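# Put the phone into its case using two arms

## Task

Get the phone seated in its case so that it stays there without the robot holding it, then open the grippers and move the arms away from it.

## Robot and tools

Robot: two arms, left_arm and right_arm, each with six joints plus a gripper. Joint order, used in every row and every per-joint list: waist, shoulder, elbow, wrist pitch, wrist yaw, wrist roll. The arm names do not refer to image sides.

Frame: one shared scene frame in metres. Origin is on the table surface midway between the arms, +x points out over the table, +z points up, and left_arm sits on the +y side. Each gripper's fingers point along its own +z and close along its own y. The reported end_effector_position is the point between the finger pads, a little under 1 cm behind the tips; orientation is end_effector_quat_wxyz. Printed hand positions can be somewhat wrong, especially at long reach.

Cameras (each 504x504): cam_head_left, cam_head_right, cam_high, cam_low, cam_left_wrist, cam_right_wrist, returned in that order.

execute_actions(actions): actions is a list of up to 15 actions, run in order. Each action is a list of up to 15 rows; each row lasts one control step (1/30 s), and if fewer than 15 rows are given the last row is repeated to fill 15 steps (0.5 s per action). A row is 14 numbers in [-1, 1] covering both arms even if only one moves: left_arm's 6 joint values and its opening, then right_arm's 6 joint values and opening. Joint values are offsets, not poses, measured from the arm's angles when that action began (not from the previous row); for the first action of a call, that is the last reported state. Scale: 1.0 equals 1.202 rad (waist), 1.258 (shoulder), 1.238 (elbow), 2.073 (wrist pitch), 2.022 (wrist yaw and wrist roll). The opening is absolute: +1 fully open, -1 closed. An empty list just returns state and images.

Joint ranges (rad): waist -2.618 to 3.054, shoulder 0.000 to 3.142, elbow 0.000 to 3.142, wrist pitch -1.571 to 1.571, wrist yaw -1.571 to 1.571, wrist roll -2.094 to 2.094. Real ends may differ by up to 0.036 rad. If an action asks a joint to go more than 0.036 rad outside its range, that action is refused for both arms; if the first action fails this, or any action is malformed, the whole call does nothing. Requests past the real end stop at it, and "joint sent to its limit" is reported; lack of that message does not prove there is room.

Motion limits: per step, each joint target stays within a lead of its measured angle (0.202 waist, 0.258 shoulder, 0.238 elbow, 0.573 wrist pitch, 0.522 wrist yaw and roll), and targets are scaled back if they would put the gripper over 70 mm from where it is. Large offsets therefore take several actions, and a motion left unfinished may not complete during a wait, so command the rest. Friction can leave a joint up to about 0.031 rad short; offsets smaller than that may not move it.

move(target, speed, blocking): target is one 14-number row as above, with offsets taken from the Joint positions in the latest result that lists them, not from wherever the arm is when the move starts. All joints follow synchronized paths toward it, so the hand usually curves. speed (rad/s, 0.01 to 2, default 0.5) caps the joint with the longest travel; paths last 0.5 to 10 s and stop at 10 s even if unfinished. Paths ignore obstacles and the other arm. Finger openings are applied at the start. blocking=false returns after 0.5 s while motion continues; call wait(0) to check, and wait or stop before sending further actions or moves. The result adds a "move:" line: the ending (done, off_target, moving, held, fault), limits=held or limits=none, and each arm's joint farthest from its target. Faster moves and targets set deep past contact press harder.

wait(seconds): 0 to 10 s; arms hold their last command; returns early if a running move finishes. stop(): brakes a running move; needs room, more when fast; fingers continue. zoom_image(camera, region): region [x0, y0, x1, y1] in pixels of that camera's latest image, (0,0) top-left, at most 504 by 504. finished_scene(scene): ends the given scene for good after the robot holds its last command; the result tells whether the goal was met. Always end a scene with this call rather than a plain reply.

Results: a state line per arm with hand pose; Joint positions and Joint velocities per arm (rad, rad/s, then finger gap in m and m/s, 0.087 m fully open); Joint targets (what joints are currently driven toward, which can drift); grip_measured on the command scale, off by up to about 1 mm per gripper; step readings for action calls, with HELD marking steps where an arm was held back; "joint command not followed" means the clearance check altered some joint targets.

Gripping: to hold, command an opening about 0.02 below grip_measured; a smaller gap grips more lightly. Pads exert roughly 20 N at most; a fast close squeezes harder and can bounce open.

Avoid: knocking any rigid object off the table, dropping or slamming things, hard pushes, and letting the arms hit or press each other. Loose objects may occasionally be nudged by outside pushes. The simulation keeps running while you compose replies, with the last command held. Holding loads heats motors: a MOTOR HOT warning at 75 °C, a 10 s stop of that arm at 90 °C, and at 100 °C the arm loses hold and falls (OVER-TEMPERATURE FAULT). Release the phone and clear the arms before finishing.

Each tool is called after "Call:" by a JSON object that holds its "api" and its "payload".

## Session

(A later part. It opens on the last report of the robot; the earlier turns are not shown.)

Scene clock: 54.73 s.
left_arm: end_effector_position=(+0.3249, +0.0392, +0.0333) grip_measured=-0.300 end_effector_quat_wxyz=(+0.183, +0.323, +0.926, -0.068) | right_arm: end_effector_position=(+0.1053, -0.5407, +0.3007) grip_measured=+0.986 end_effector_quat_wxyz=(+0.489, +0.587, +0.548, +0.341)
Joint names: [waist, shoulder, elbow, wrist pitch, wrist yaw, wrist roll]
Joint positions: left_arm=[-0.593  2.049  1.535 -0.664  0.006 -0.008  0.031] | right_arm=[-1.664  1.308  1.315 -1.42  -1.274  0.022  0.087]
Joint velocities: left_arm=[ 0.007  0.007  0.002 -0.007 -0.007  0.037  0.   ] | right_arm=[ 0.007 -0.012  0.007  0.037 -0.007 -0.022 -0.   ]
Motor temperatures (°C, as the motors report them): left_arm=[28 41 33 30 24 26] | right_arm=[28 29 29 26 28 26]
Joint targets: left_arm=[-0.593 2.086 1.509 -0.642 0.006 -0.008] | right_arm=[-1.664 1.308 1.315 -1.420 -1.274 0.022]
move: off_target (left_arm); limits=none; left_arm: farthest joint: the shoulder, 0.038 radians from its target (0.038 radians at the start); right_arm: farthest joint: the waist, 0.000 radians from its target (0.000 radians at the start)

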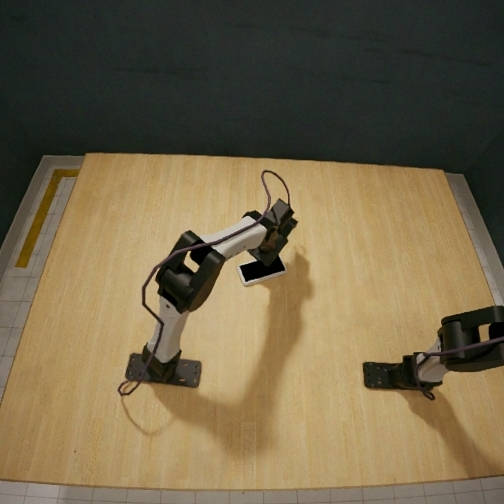

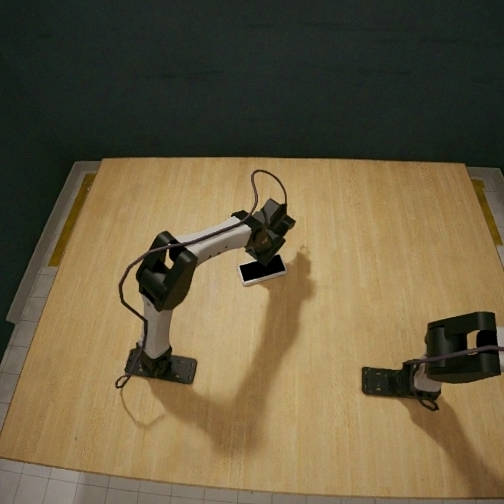

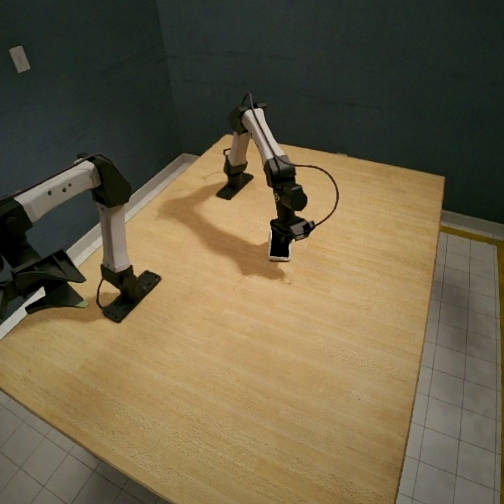

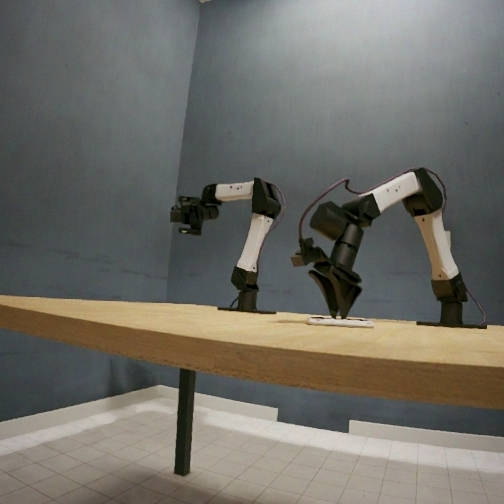

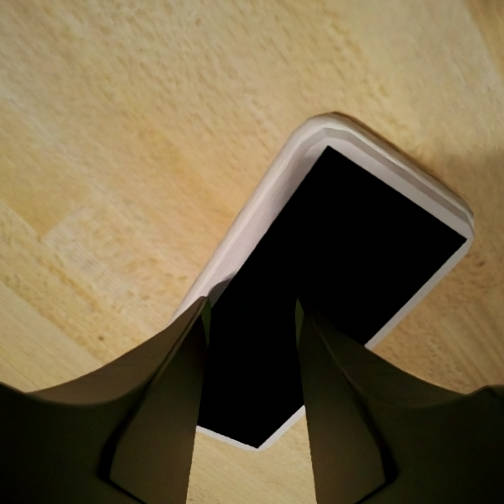

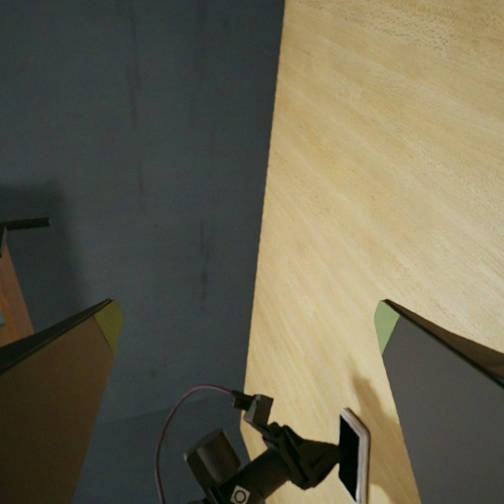

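Call:
{"api": "move", "payload": {"target": [0,0.0,0.1,-0.07,0,0,-0.4,0,0,0,0,0,0,1], "speed": 0.4}}

Call:
{"api": "move", "payload": {"target": [-0.035,0.15,0.24,-0.14,0,0,-0.4,0,0,0,0,0,0,1], "speed": 0.4}}

Scene clock: 60.27 s.
left_arm: end_effector_position=(+0.3240, +0.0397, +0.0581) grip_measured=-0.400 end_effector_quat_wxyz=(+0.170, +0.324, +0.928, -0.064) | right_arm: end_effector_position=(+0.1053, -0.5407, +0.3007) grip_measured=+0.986 end_effector_quat_wxyz=(+0.489, +0.587, +0.548, +0.341)
Joint names: [waist, shoulder, elbow, wrist pitch, wrist yaw, wrist roll]
Joint positions: left_arm=[-0.593  2.049  1.642 -0.799  0.007 -0.008  0.026] | right_arm=[-1.664  1.308  1.315 -1.42  -1.274  0.022  0.087]
Joint velocities: left_arm=[-0.007 -0.012 -0.012 -0.066 -0.007 -0.037 -0.   ] | right_arm=[-0.022  0.007 -0.007  0.022 -0.066 -0.037  0.   ]
Motor temperatures (°C, as the motors report them): left_arm=[28 41 33 30 24 26] | right_arm=[28 29 29 26 28 26]
Joint targets: left_arm=[-0.593 2.049 1.658 -0.809 0.006 -0.008] | right_arm=[-1.664 1.308 1.315 -1.420 -1.274 0.022]
move: done; limits=none; left_arm: farthest joint: the elbow, 0.017 radians from its target (0.124 radians at the start); right_arm: farthest joint: the waist, 0.000 radians from its target (0.000 radians at the start)

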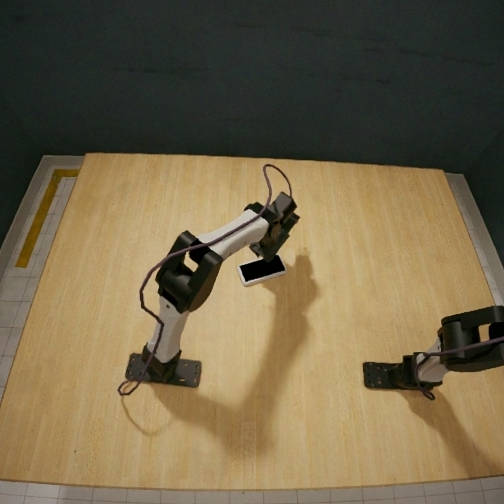

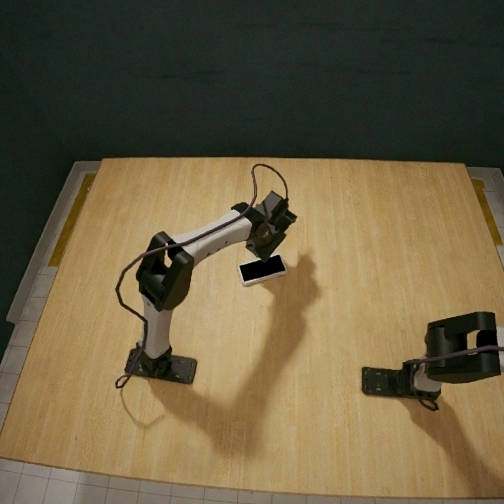

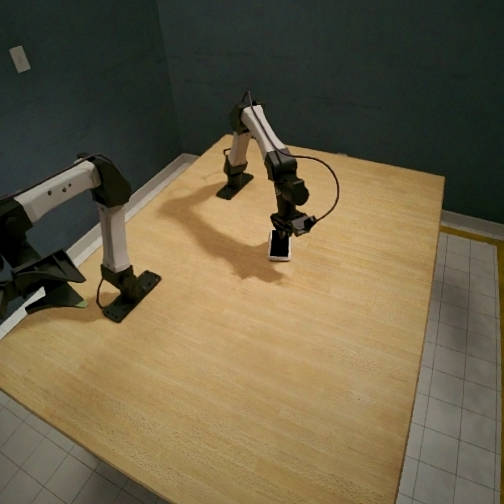

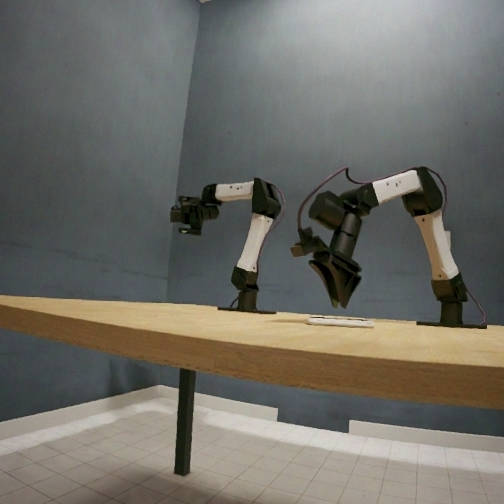

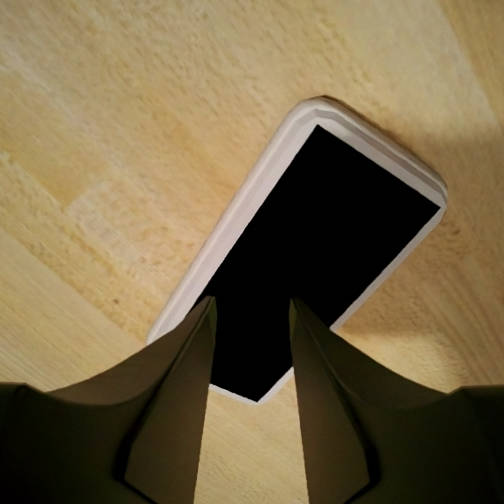

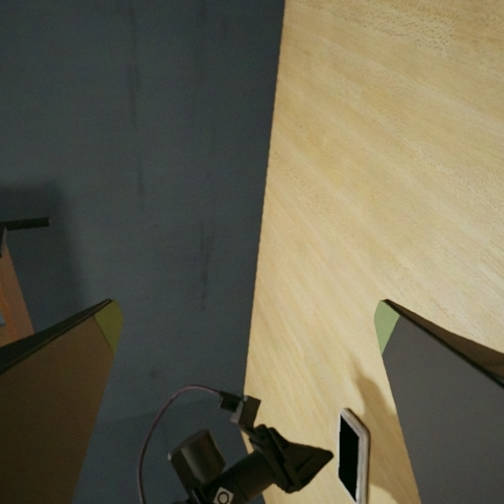

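Scene clock: 61.73 s.
left_arm: end_effector_position=(+0.3129, +0.0297, +0.0582) grip_measured=-0.400 end_effector_quat_wxyz=(+0.091, +0.343, +0.934, -0.038) | right_arm: end_effector_position=(+0.1053, -0.5407, +0.3007) grip_measured=+0.986 end_effector_quat_wxyz=(+0.489, +0.587, +0.548, +0.341)
Joint names: [waist, shoulder, elbow, wrist pitch, wrist yaw, wrist roll]
Joint positions: left_arm=[-0.626  2.214  1.919 -1.079  0.007 -0.008  0.026] | right_arm=[-1.664  1.308  1.315 -1.42  -1.274  0.022  0.087]
Joint velocities: left_arm=[-0.007  0.007 -0.002  0.037 -0.007  0.022 -0.   ] | right_arm=[-0.002  0.002 -0.007  0.022 -0.007  0.037  0.001]
Motor temperatures (°C, as the motors report them): left_arm=[28 41 33 30 24 26] | right_arm=[28 29 29 26 28 26]
Joint targets: left_arm=[-0.635 2.237 1.939 -1.089 0.007 -0.008] | right_arm=[-1.664 1.308 1.315 -1.420 -1.274 0.022]
move: off_target (left_arm); limits=none; left_arm: farthest joint: the shoulder, 0.024 radians from its target (0.189 radians at the start); right_arm: farthest joint: the waist, 0.000 radians from its target (0.000 radians at the start)

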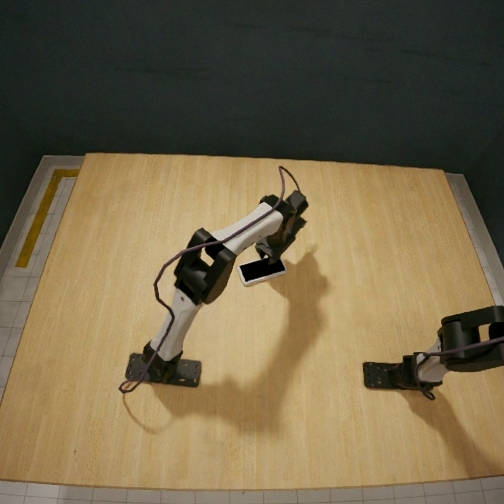

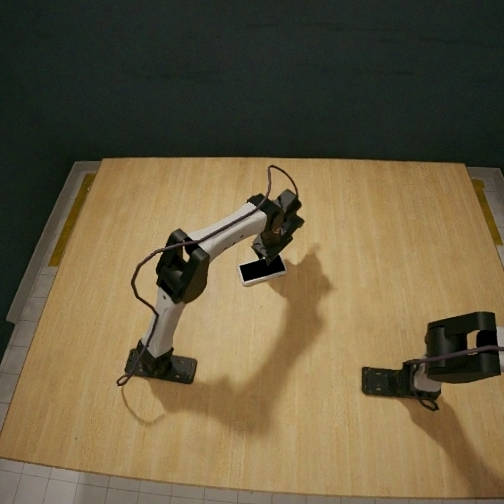

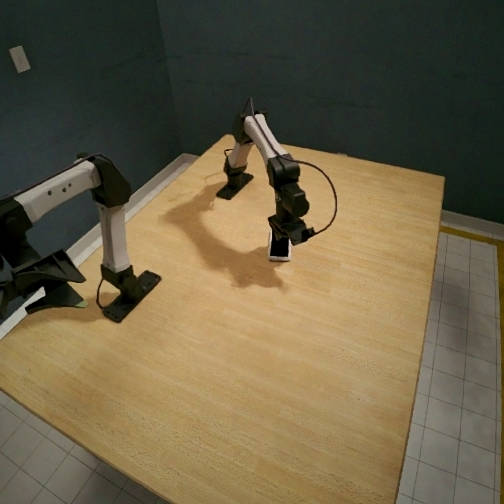

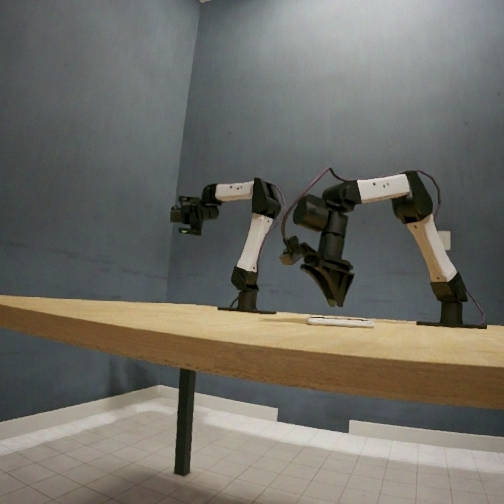

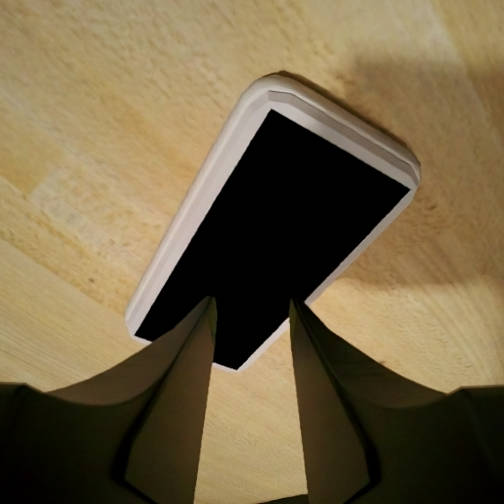

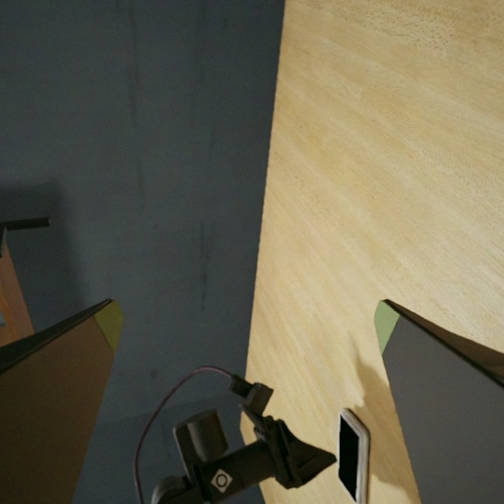

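Call:
{"api": "move", "payload": {"target": [0,0.12,0,0,0,0,-0.6,0,0,0,0,0,0,1], "speed": 0.12}}

Call:
{"api": "zoom_image", "payload": {"camera": "cam_low", "region": [280, 270, 400, 340]}}

Scene clock: 67.80 s.
left_arm: end_effector_position=(+0.3089, +0.0331, +0.0281) grip_measured=-0.600 end_effector_quat_wxyz=(+0.057, +0.344, +0.937, -0.025) | right_arm: end_effector_position=(+0.1053, -0.5407, +0.3007) grip_measured=+0.986 end_effector_quat_wxyz=(+0.489, +0.587, +0.548, +0.341)
Joint names: [waist, shoulder, elbow, wrist pitch, wrist yaw, wrist roll]
Joint positions: left_arm=[-0.626  2.286  1.919 -1.08   0.007 -0.008  0.018] | right_arm=[-1.664  1.308  1.315 -1.42  -1.274  0.022  0.087]
Joint velocities: left_arm=[ 0.002  0.017  0.017 -0.022  0.022  0.007  0.   ] | right_arm=[-0.012 -0.017  0.012  0.051 -0.022 -0.022 -0.   ]
Motor temperatures (°C, as the motors report them): left_arm=[28 42 34 30 24 26] | right_arm=[28 29 30 26 28 26]
Joint targets: left_arm=[-0.626 2.365 1.919 -1.079 0.007 -0.008] | right_arm=[-1.664 1.308 1.315 -1.420 -1.274 0.022]
move: off_target (left_arm); limits=none; left_arm: farthest joint: the shoulder, 0.079 radians from its target (0.151 radians at the start); right_arm: farthest joint: the waist, 0.000 radians from its target (0.000 radians at the start)

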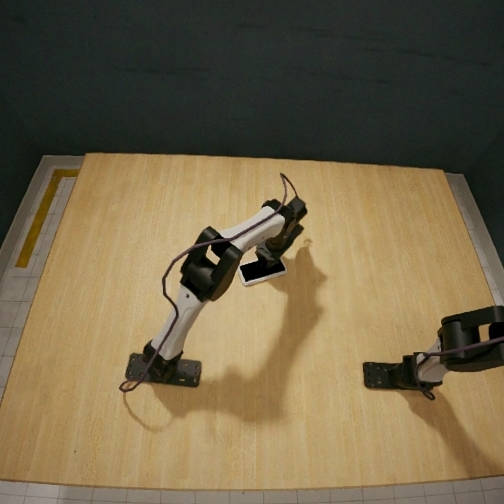

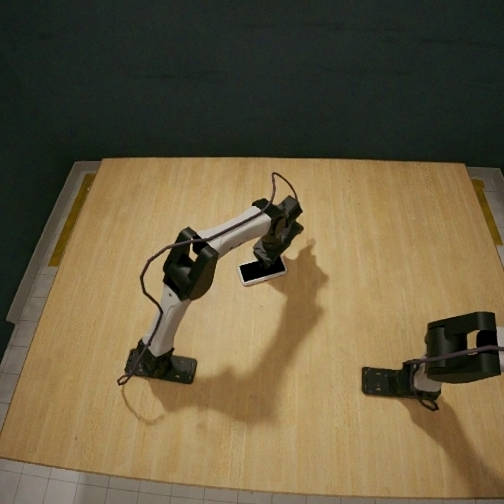

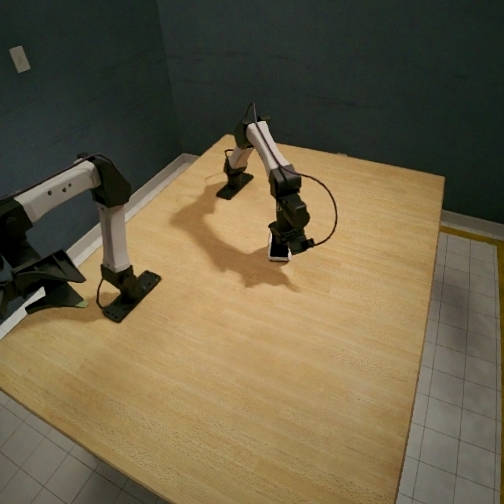

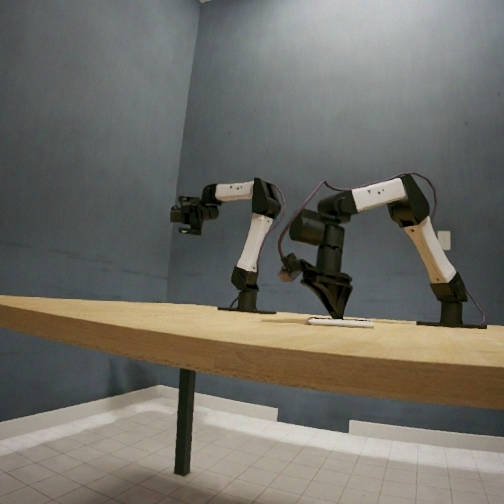

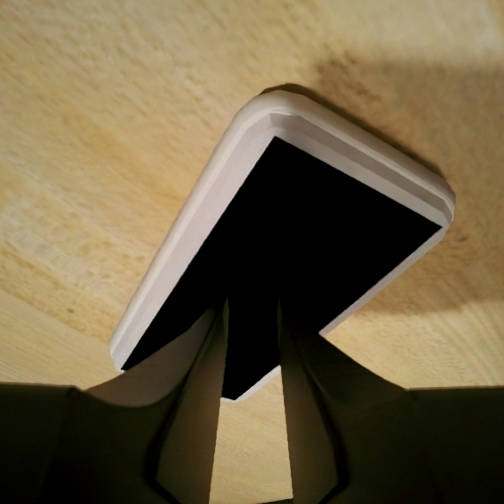

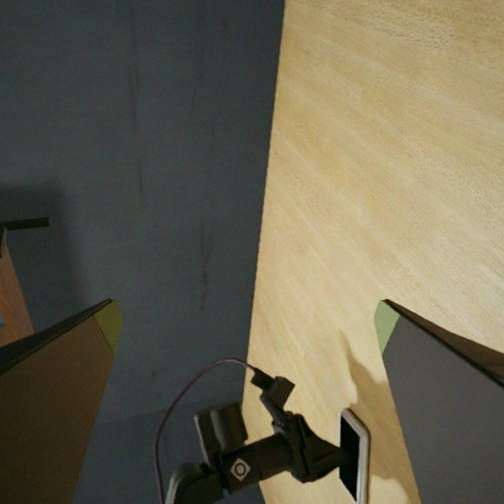

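Region (280, 270, 400, 340) of cam_low's 504x504 image, scaled by 4.200, with more detail than that image has; it fills the top 294 rows of this view, and the rest is white.

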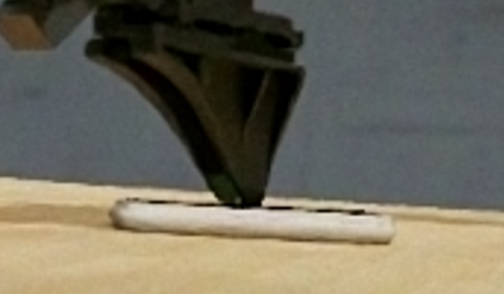

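Call:
{"api": "move", "payload": {"target": [0,0.15,0,0,0,0,-0.6,0,0,0,0,0,0,1], "speed": 0.15}}

Call:
{"api": "zoom_image", "payload": {"camera": "cam_low", "region": [295, 300, 385, 340]}}

Scene clock: 74.27 s.
left_arm: end_effector_position=(+0.3085, +0.0335, +0.0209) grip_measured=-0.600 end_effector_quat_wxyz=(+0.041, +0.345, +0.938, -0.019) | right_arm: end_effector_position=(+0.1053, -0.5407, +0.3007) grip_measured=+0.986 end_effector_quat_wxyz=(+0.489, +0.587, +0.548, +0.341)
Joint names: [waist, shoulder, elbow, wrist pitch, wrist yaw, wrist roll]
Joint positions: left_arm=[-0.626  2.327  1.958 -1.111  0.007 -0.008  0.018] | right_arm=[-1.664  1.308  1.315 -1.42  -1.274  0.022  0.087]
Joint velocities: left_arm=[-0.002 -0.017  0.002  0.037  0.022 -0.022 -0.002] | right_arm=[-0.002 -0.017  0.002 -0.066 -0.051  0.095 -0.   ]
Motor temperatures (°C, as the motors report them): left_arm=[28 41 34 30 24 26] | right_arm=[28 29 30 26 28 26]
Joint targets: left_arm=[-0.626 2.475 1.919 -1.080 0.007 -0.008] | right_arm=[-1.664 1.308 1.315 -1.420 -1.274 0.022]
move: off_target (left_arm); limits=none; left_arm: farthest joint: the shoulder, 0.148 radians from its target (0.188 radians at the start); right_arm: farthest joint: the waist, 0.000 radians from its target (0.000 radians at the start)

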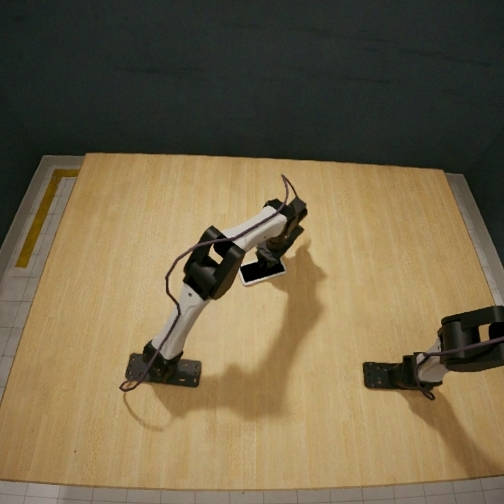

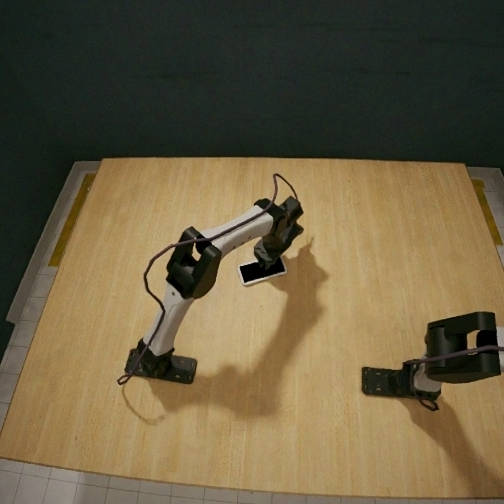

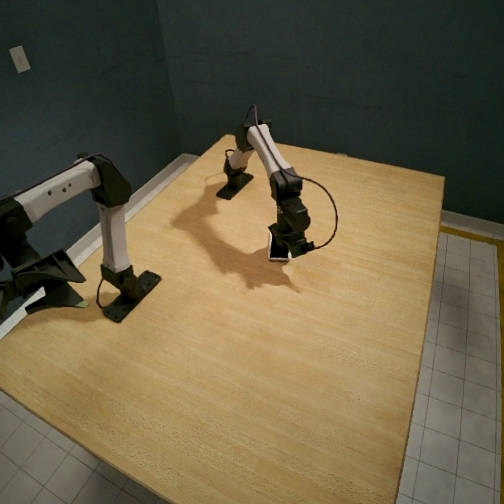

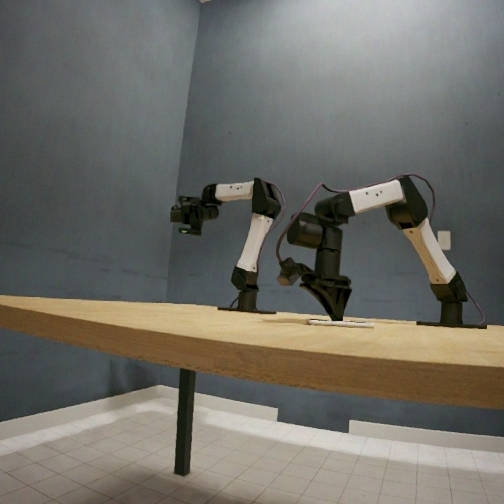

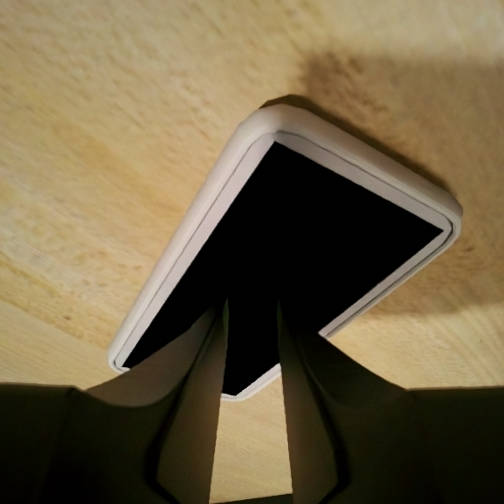

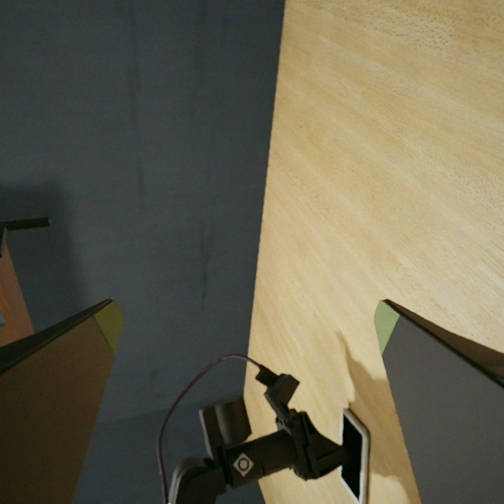

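Region (295, 300, 385, 340) of cam_low's 504x504 image, scaled by 5.600, with more detail than that image has.

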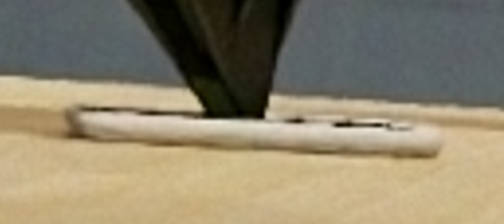

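Seems to have snapped in. Lift and inspect.

Call:
{"api": "move", "payload": {"target": [0,-0.13,0,0,0,0,-0.6,0,0,0,0,0,0,1], "speed": 0.3}}

Call:
{"api": "zoom_image", "payload": {"camera": "cam_low", "region": [295, 300, 385, 340]}}

Call:
{"api": "zoom_image", "payload": {"camera": "cam_left_wrist", "region": [90, 40, 450, 400]}}

Call:
{"api": "zoom_image", "payload": {"camera": "cam_head_left", "region": [222, 240, 302, 300]}}

Scene clock: 78.13 s.
left_arm: end_effector_position=(+0.3160, +0.0270, +0.0860) grip_measured=-0.600 end_effector_quat_wxyz=(+0.114, +0.343, +0.931, -0.047) | right_arm: end_effector_position=(+0.1053, -0.5407, +0.3007) grip_measured=+0.986 end_effector_quat_wxyz=(+0.489, +0.587, +0.548, +0.341)
Joint names: [waist, shoulder, elbow, wrist pitch, wrist yaw, wrist roll]
Joint positions: left_arm=[-0.626  2.173  1.961 -1.112  0.007 -0.008  0.018] | right_arm=[-1.664  1.308  1.315 -1.42  -1.274  0.022  0.087]
Joint velocities: left_arm=[-0.002 -0.022  0.012 -0.081 -0.037  0.081  0.001] | right_arm=[ 0.002 -0.012 -0.007 -0.037 -0.037  0.081 -0.   ]
Motor temperatures (°C, as the motors report them): left_arm=[28 40 34 30 24 26] | right_arm=[28 29 30 26 28 26]
Joint targets: left_arm=[-0.626 2.164 1.958 -1.111 0.007 -0.008] | right_arm=[-1.664 1.308 1.315 -1.420 -1.274 0.022]
move: done; limits=none; left_arm: farthest joint: the shoulder, 0.010 radians from its target (0.164 radians at the start); right_arm: farthest joint: the waist, 0.000 radians from its target (0.000 radians at the start)

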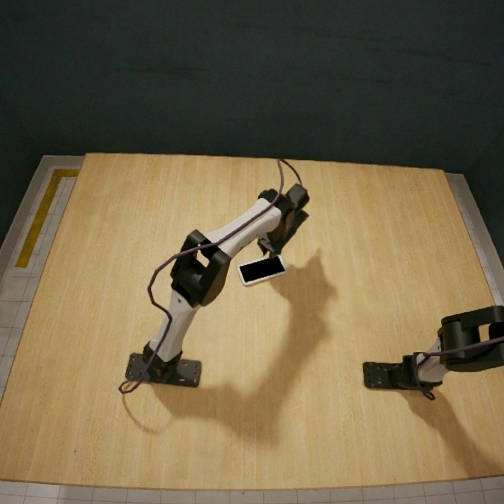

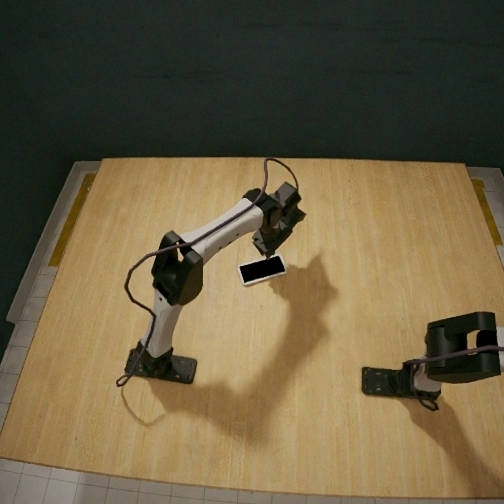

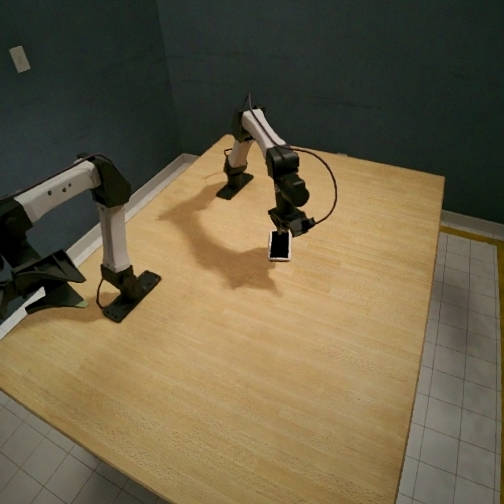

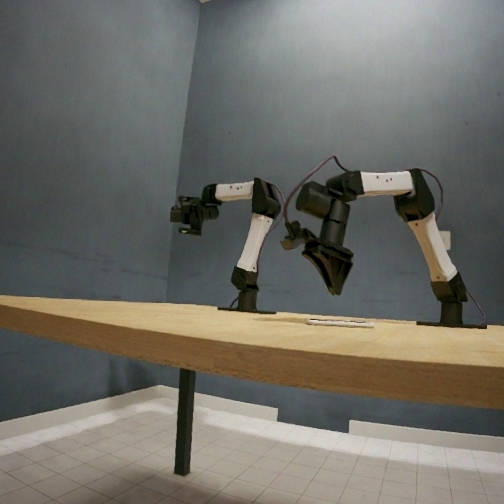

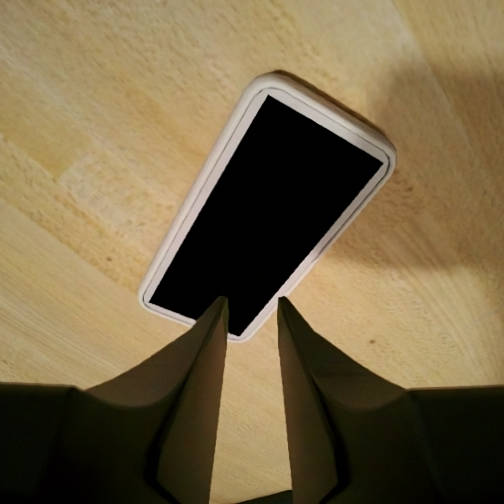

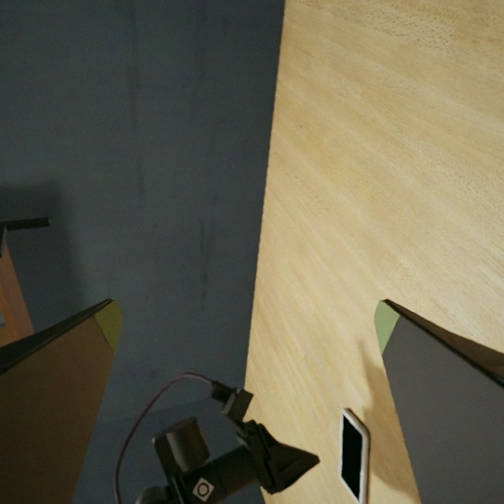

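Region (295, 300, 385, 340) of cam_low's 504x504 image, scaled by 5.600, with more detail than that image has.

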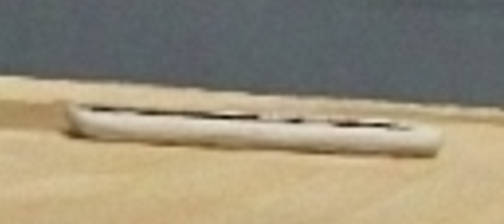

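Region (90, 40, 450, 400) of cam_left_wrist's 504x504 image, scaled by 1.400, with more detail than that image has.

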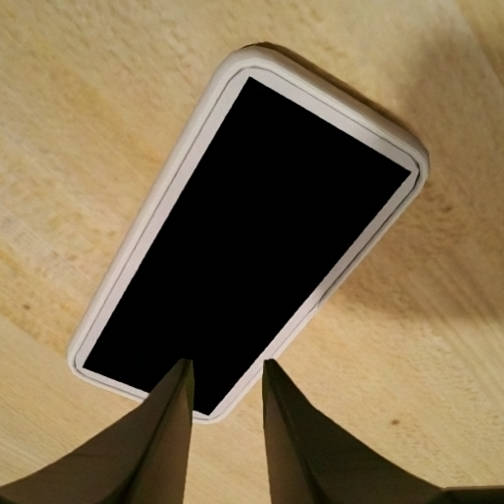

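Region (222, 240, 302, 300) of cam_head_left's 504x504 image, scaled by 6.300, with more detail than that image has; it fills the top 378 rows of this view, and the rest is white.

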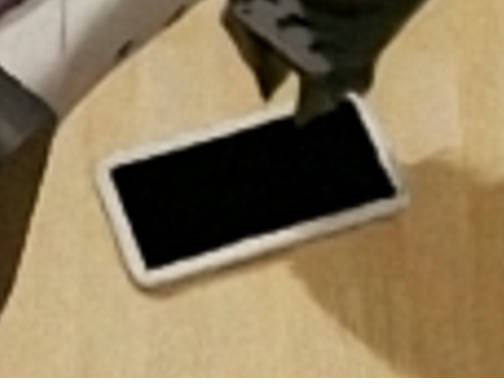

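Call:
{"api": "move", "payload": {"target": [0.45,-0.5,-0.4,0,0,0,-0.6,0,0,0,0,0,0,1], "speed": 1}}

Call:
{"api": "zoom_image", "payload": {"camera": "cam_high", "region": [255, 222, 305, 268]}}

Call:
{"api": "zoom_image", "payload": {"camera": "cam_head_right", "region": [230, 245, 295, 295]}}

Scene clock: 82.40 s.
left_arm: end_effector_position=(+0.2984, +0.2602, +0.1740) grip_measured=-0.600 end_effector_quat_wxyz=(+0.194, +0.082, +0.977, -0.021) | right_arm: end_effector_position=(+0.1053, -0.5407, +0.3007) grip_measured=+0.986 end_effector_quat_wxyz=(+0.489, +0.587, +0.548, +0.341)
Joint names: [waist, shoulder, elbow, wrist pitch, wrist yaw, wrist roll]
Joint positions: left_arm=[-0.088  1.555  1.486 -1.11   0.006 -0.008  0.018] | right_arm=[-1.664  1.308  1.315 -1.42  -1.274  0.022  0.087]
Joint velocities: left_arm=[-0.022 -0.007 -0.012  0.007  0.037  0.007 -0.   ] | right_arm=[ 0.002 -0.002 -0.007  0.007 -0.037  0.066 -0.001]
Motor temperatures (°C, as the motors report them): left_arm=[28 42 34 30 24 26] | right_arm=[28 29 30 26 28 26]
Joint targets: left_arm=[-0.085 1.544 1.466 -1.112 0.007 -0.008] | right_arm=[-1.664 1.308 1.315 -1.420 -1.274 0.022]
move: done; limits=none; left_arm: farthest joint: the elbow, 0.020 radians from its target (0.495 radians at the start); right_arm: farthest joint: the waist, 0.000 radians from its target (0.000 radians at the start)

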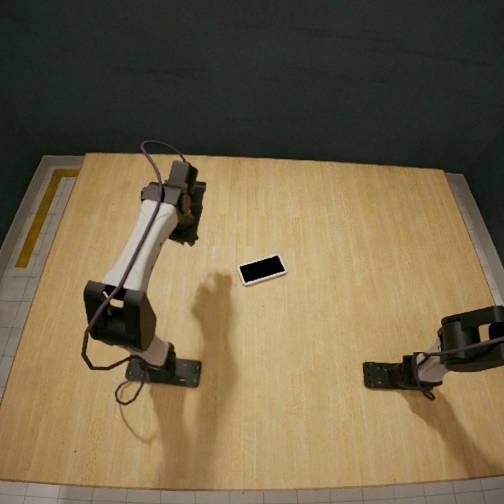

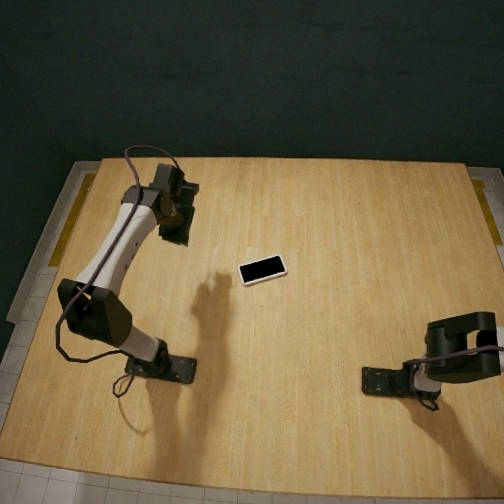

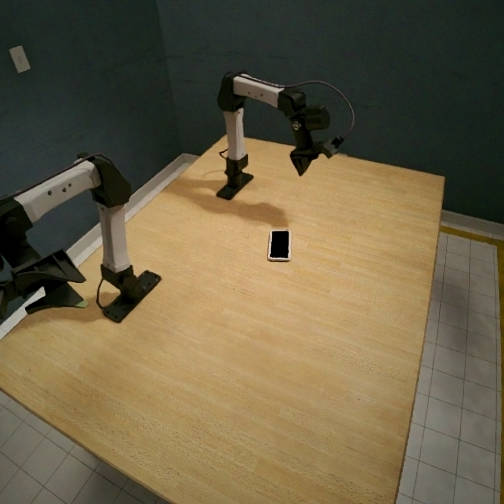

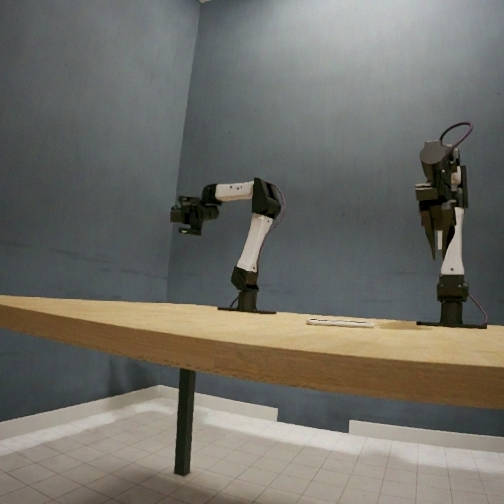

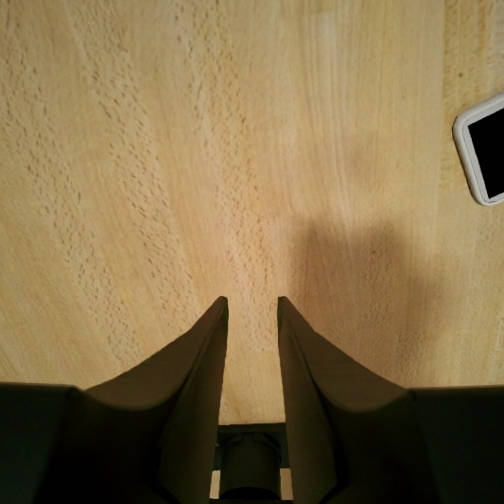

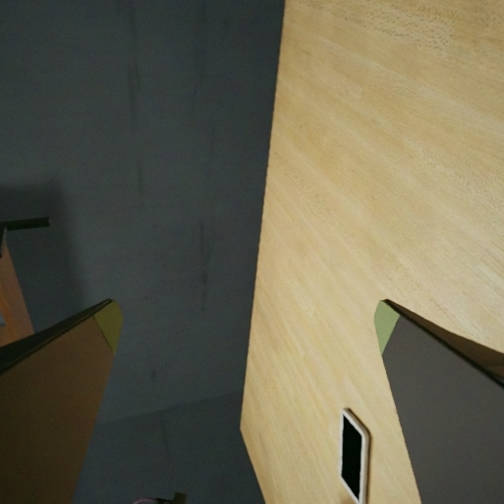

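Region (255, 222, 305, 268) of cam_high's 504x504 image, scaled by 10.080, with more detail than that image has; it fills the top 464 rows of this view, and the rest is white.

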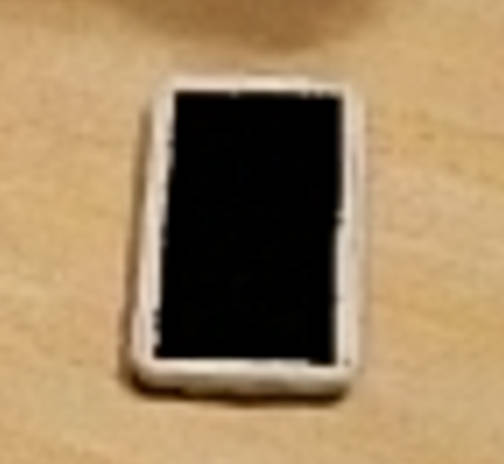

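Region (230, 245, 295, 295) of cam_head_right's 504x504 image, scaled by 7.754, with more detail than that image has; it fills the top 388 rows of this view, and the rest is white.

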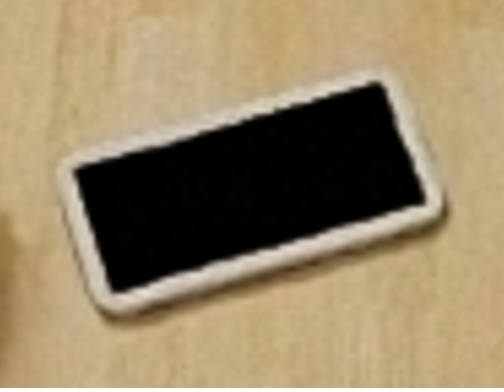

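Call:
{"api": "finished_scene", "payload": {"scene": 1}}

The scene is finished: the task was done.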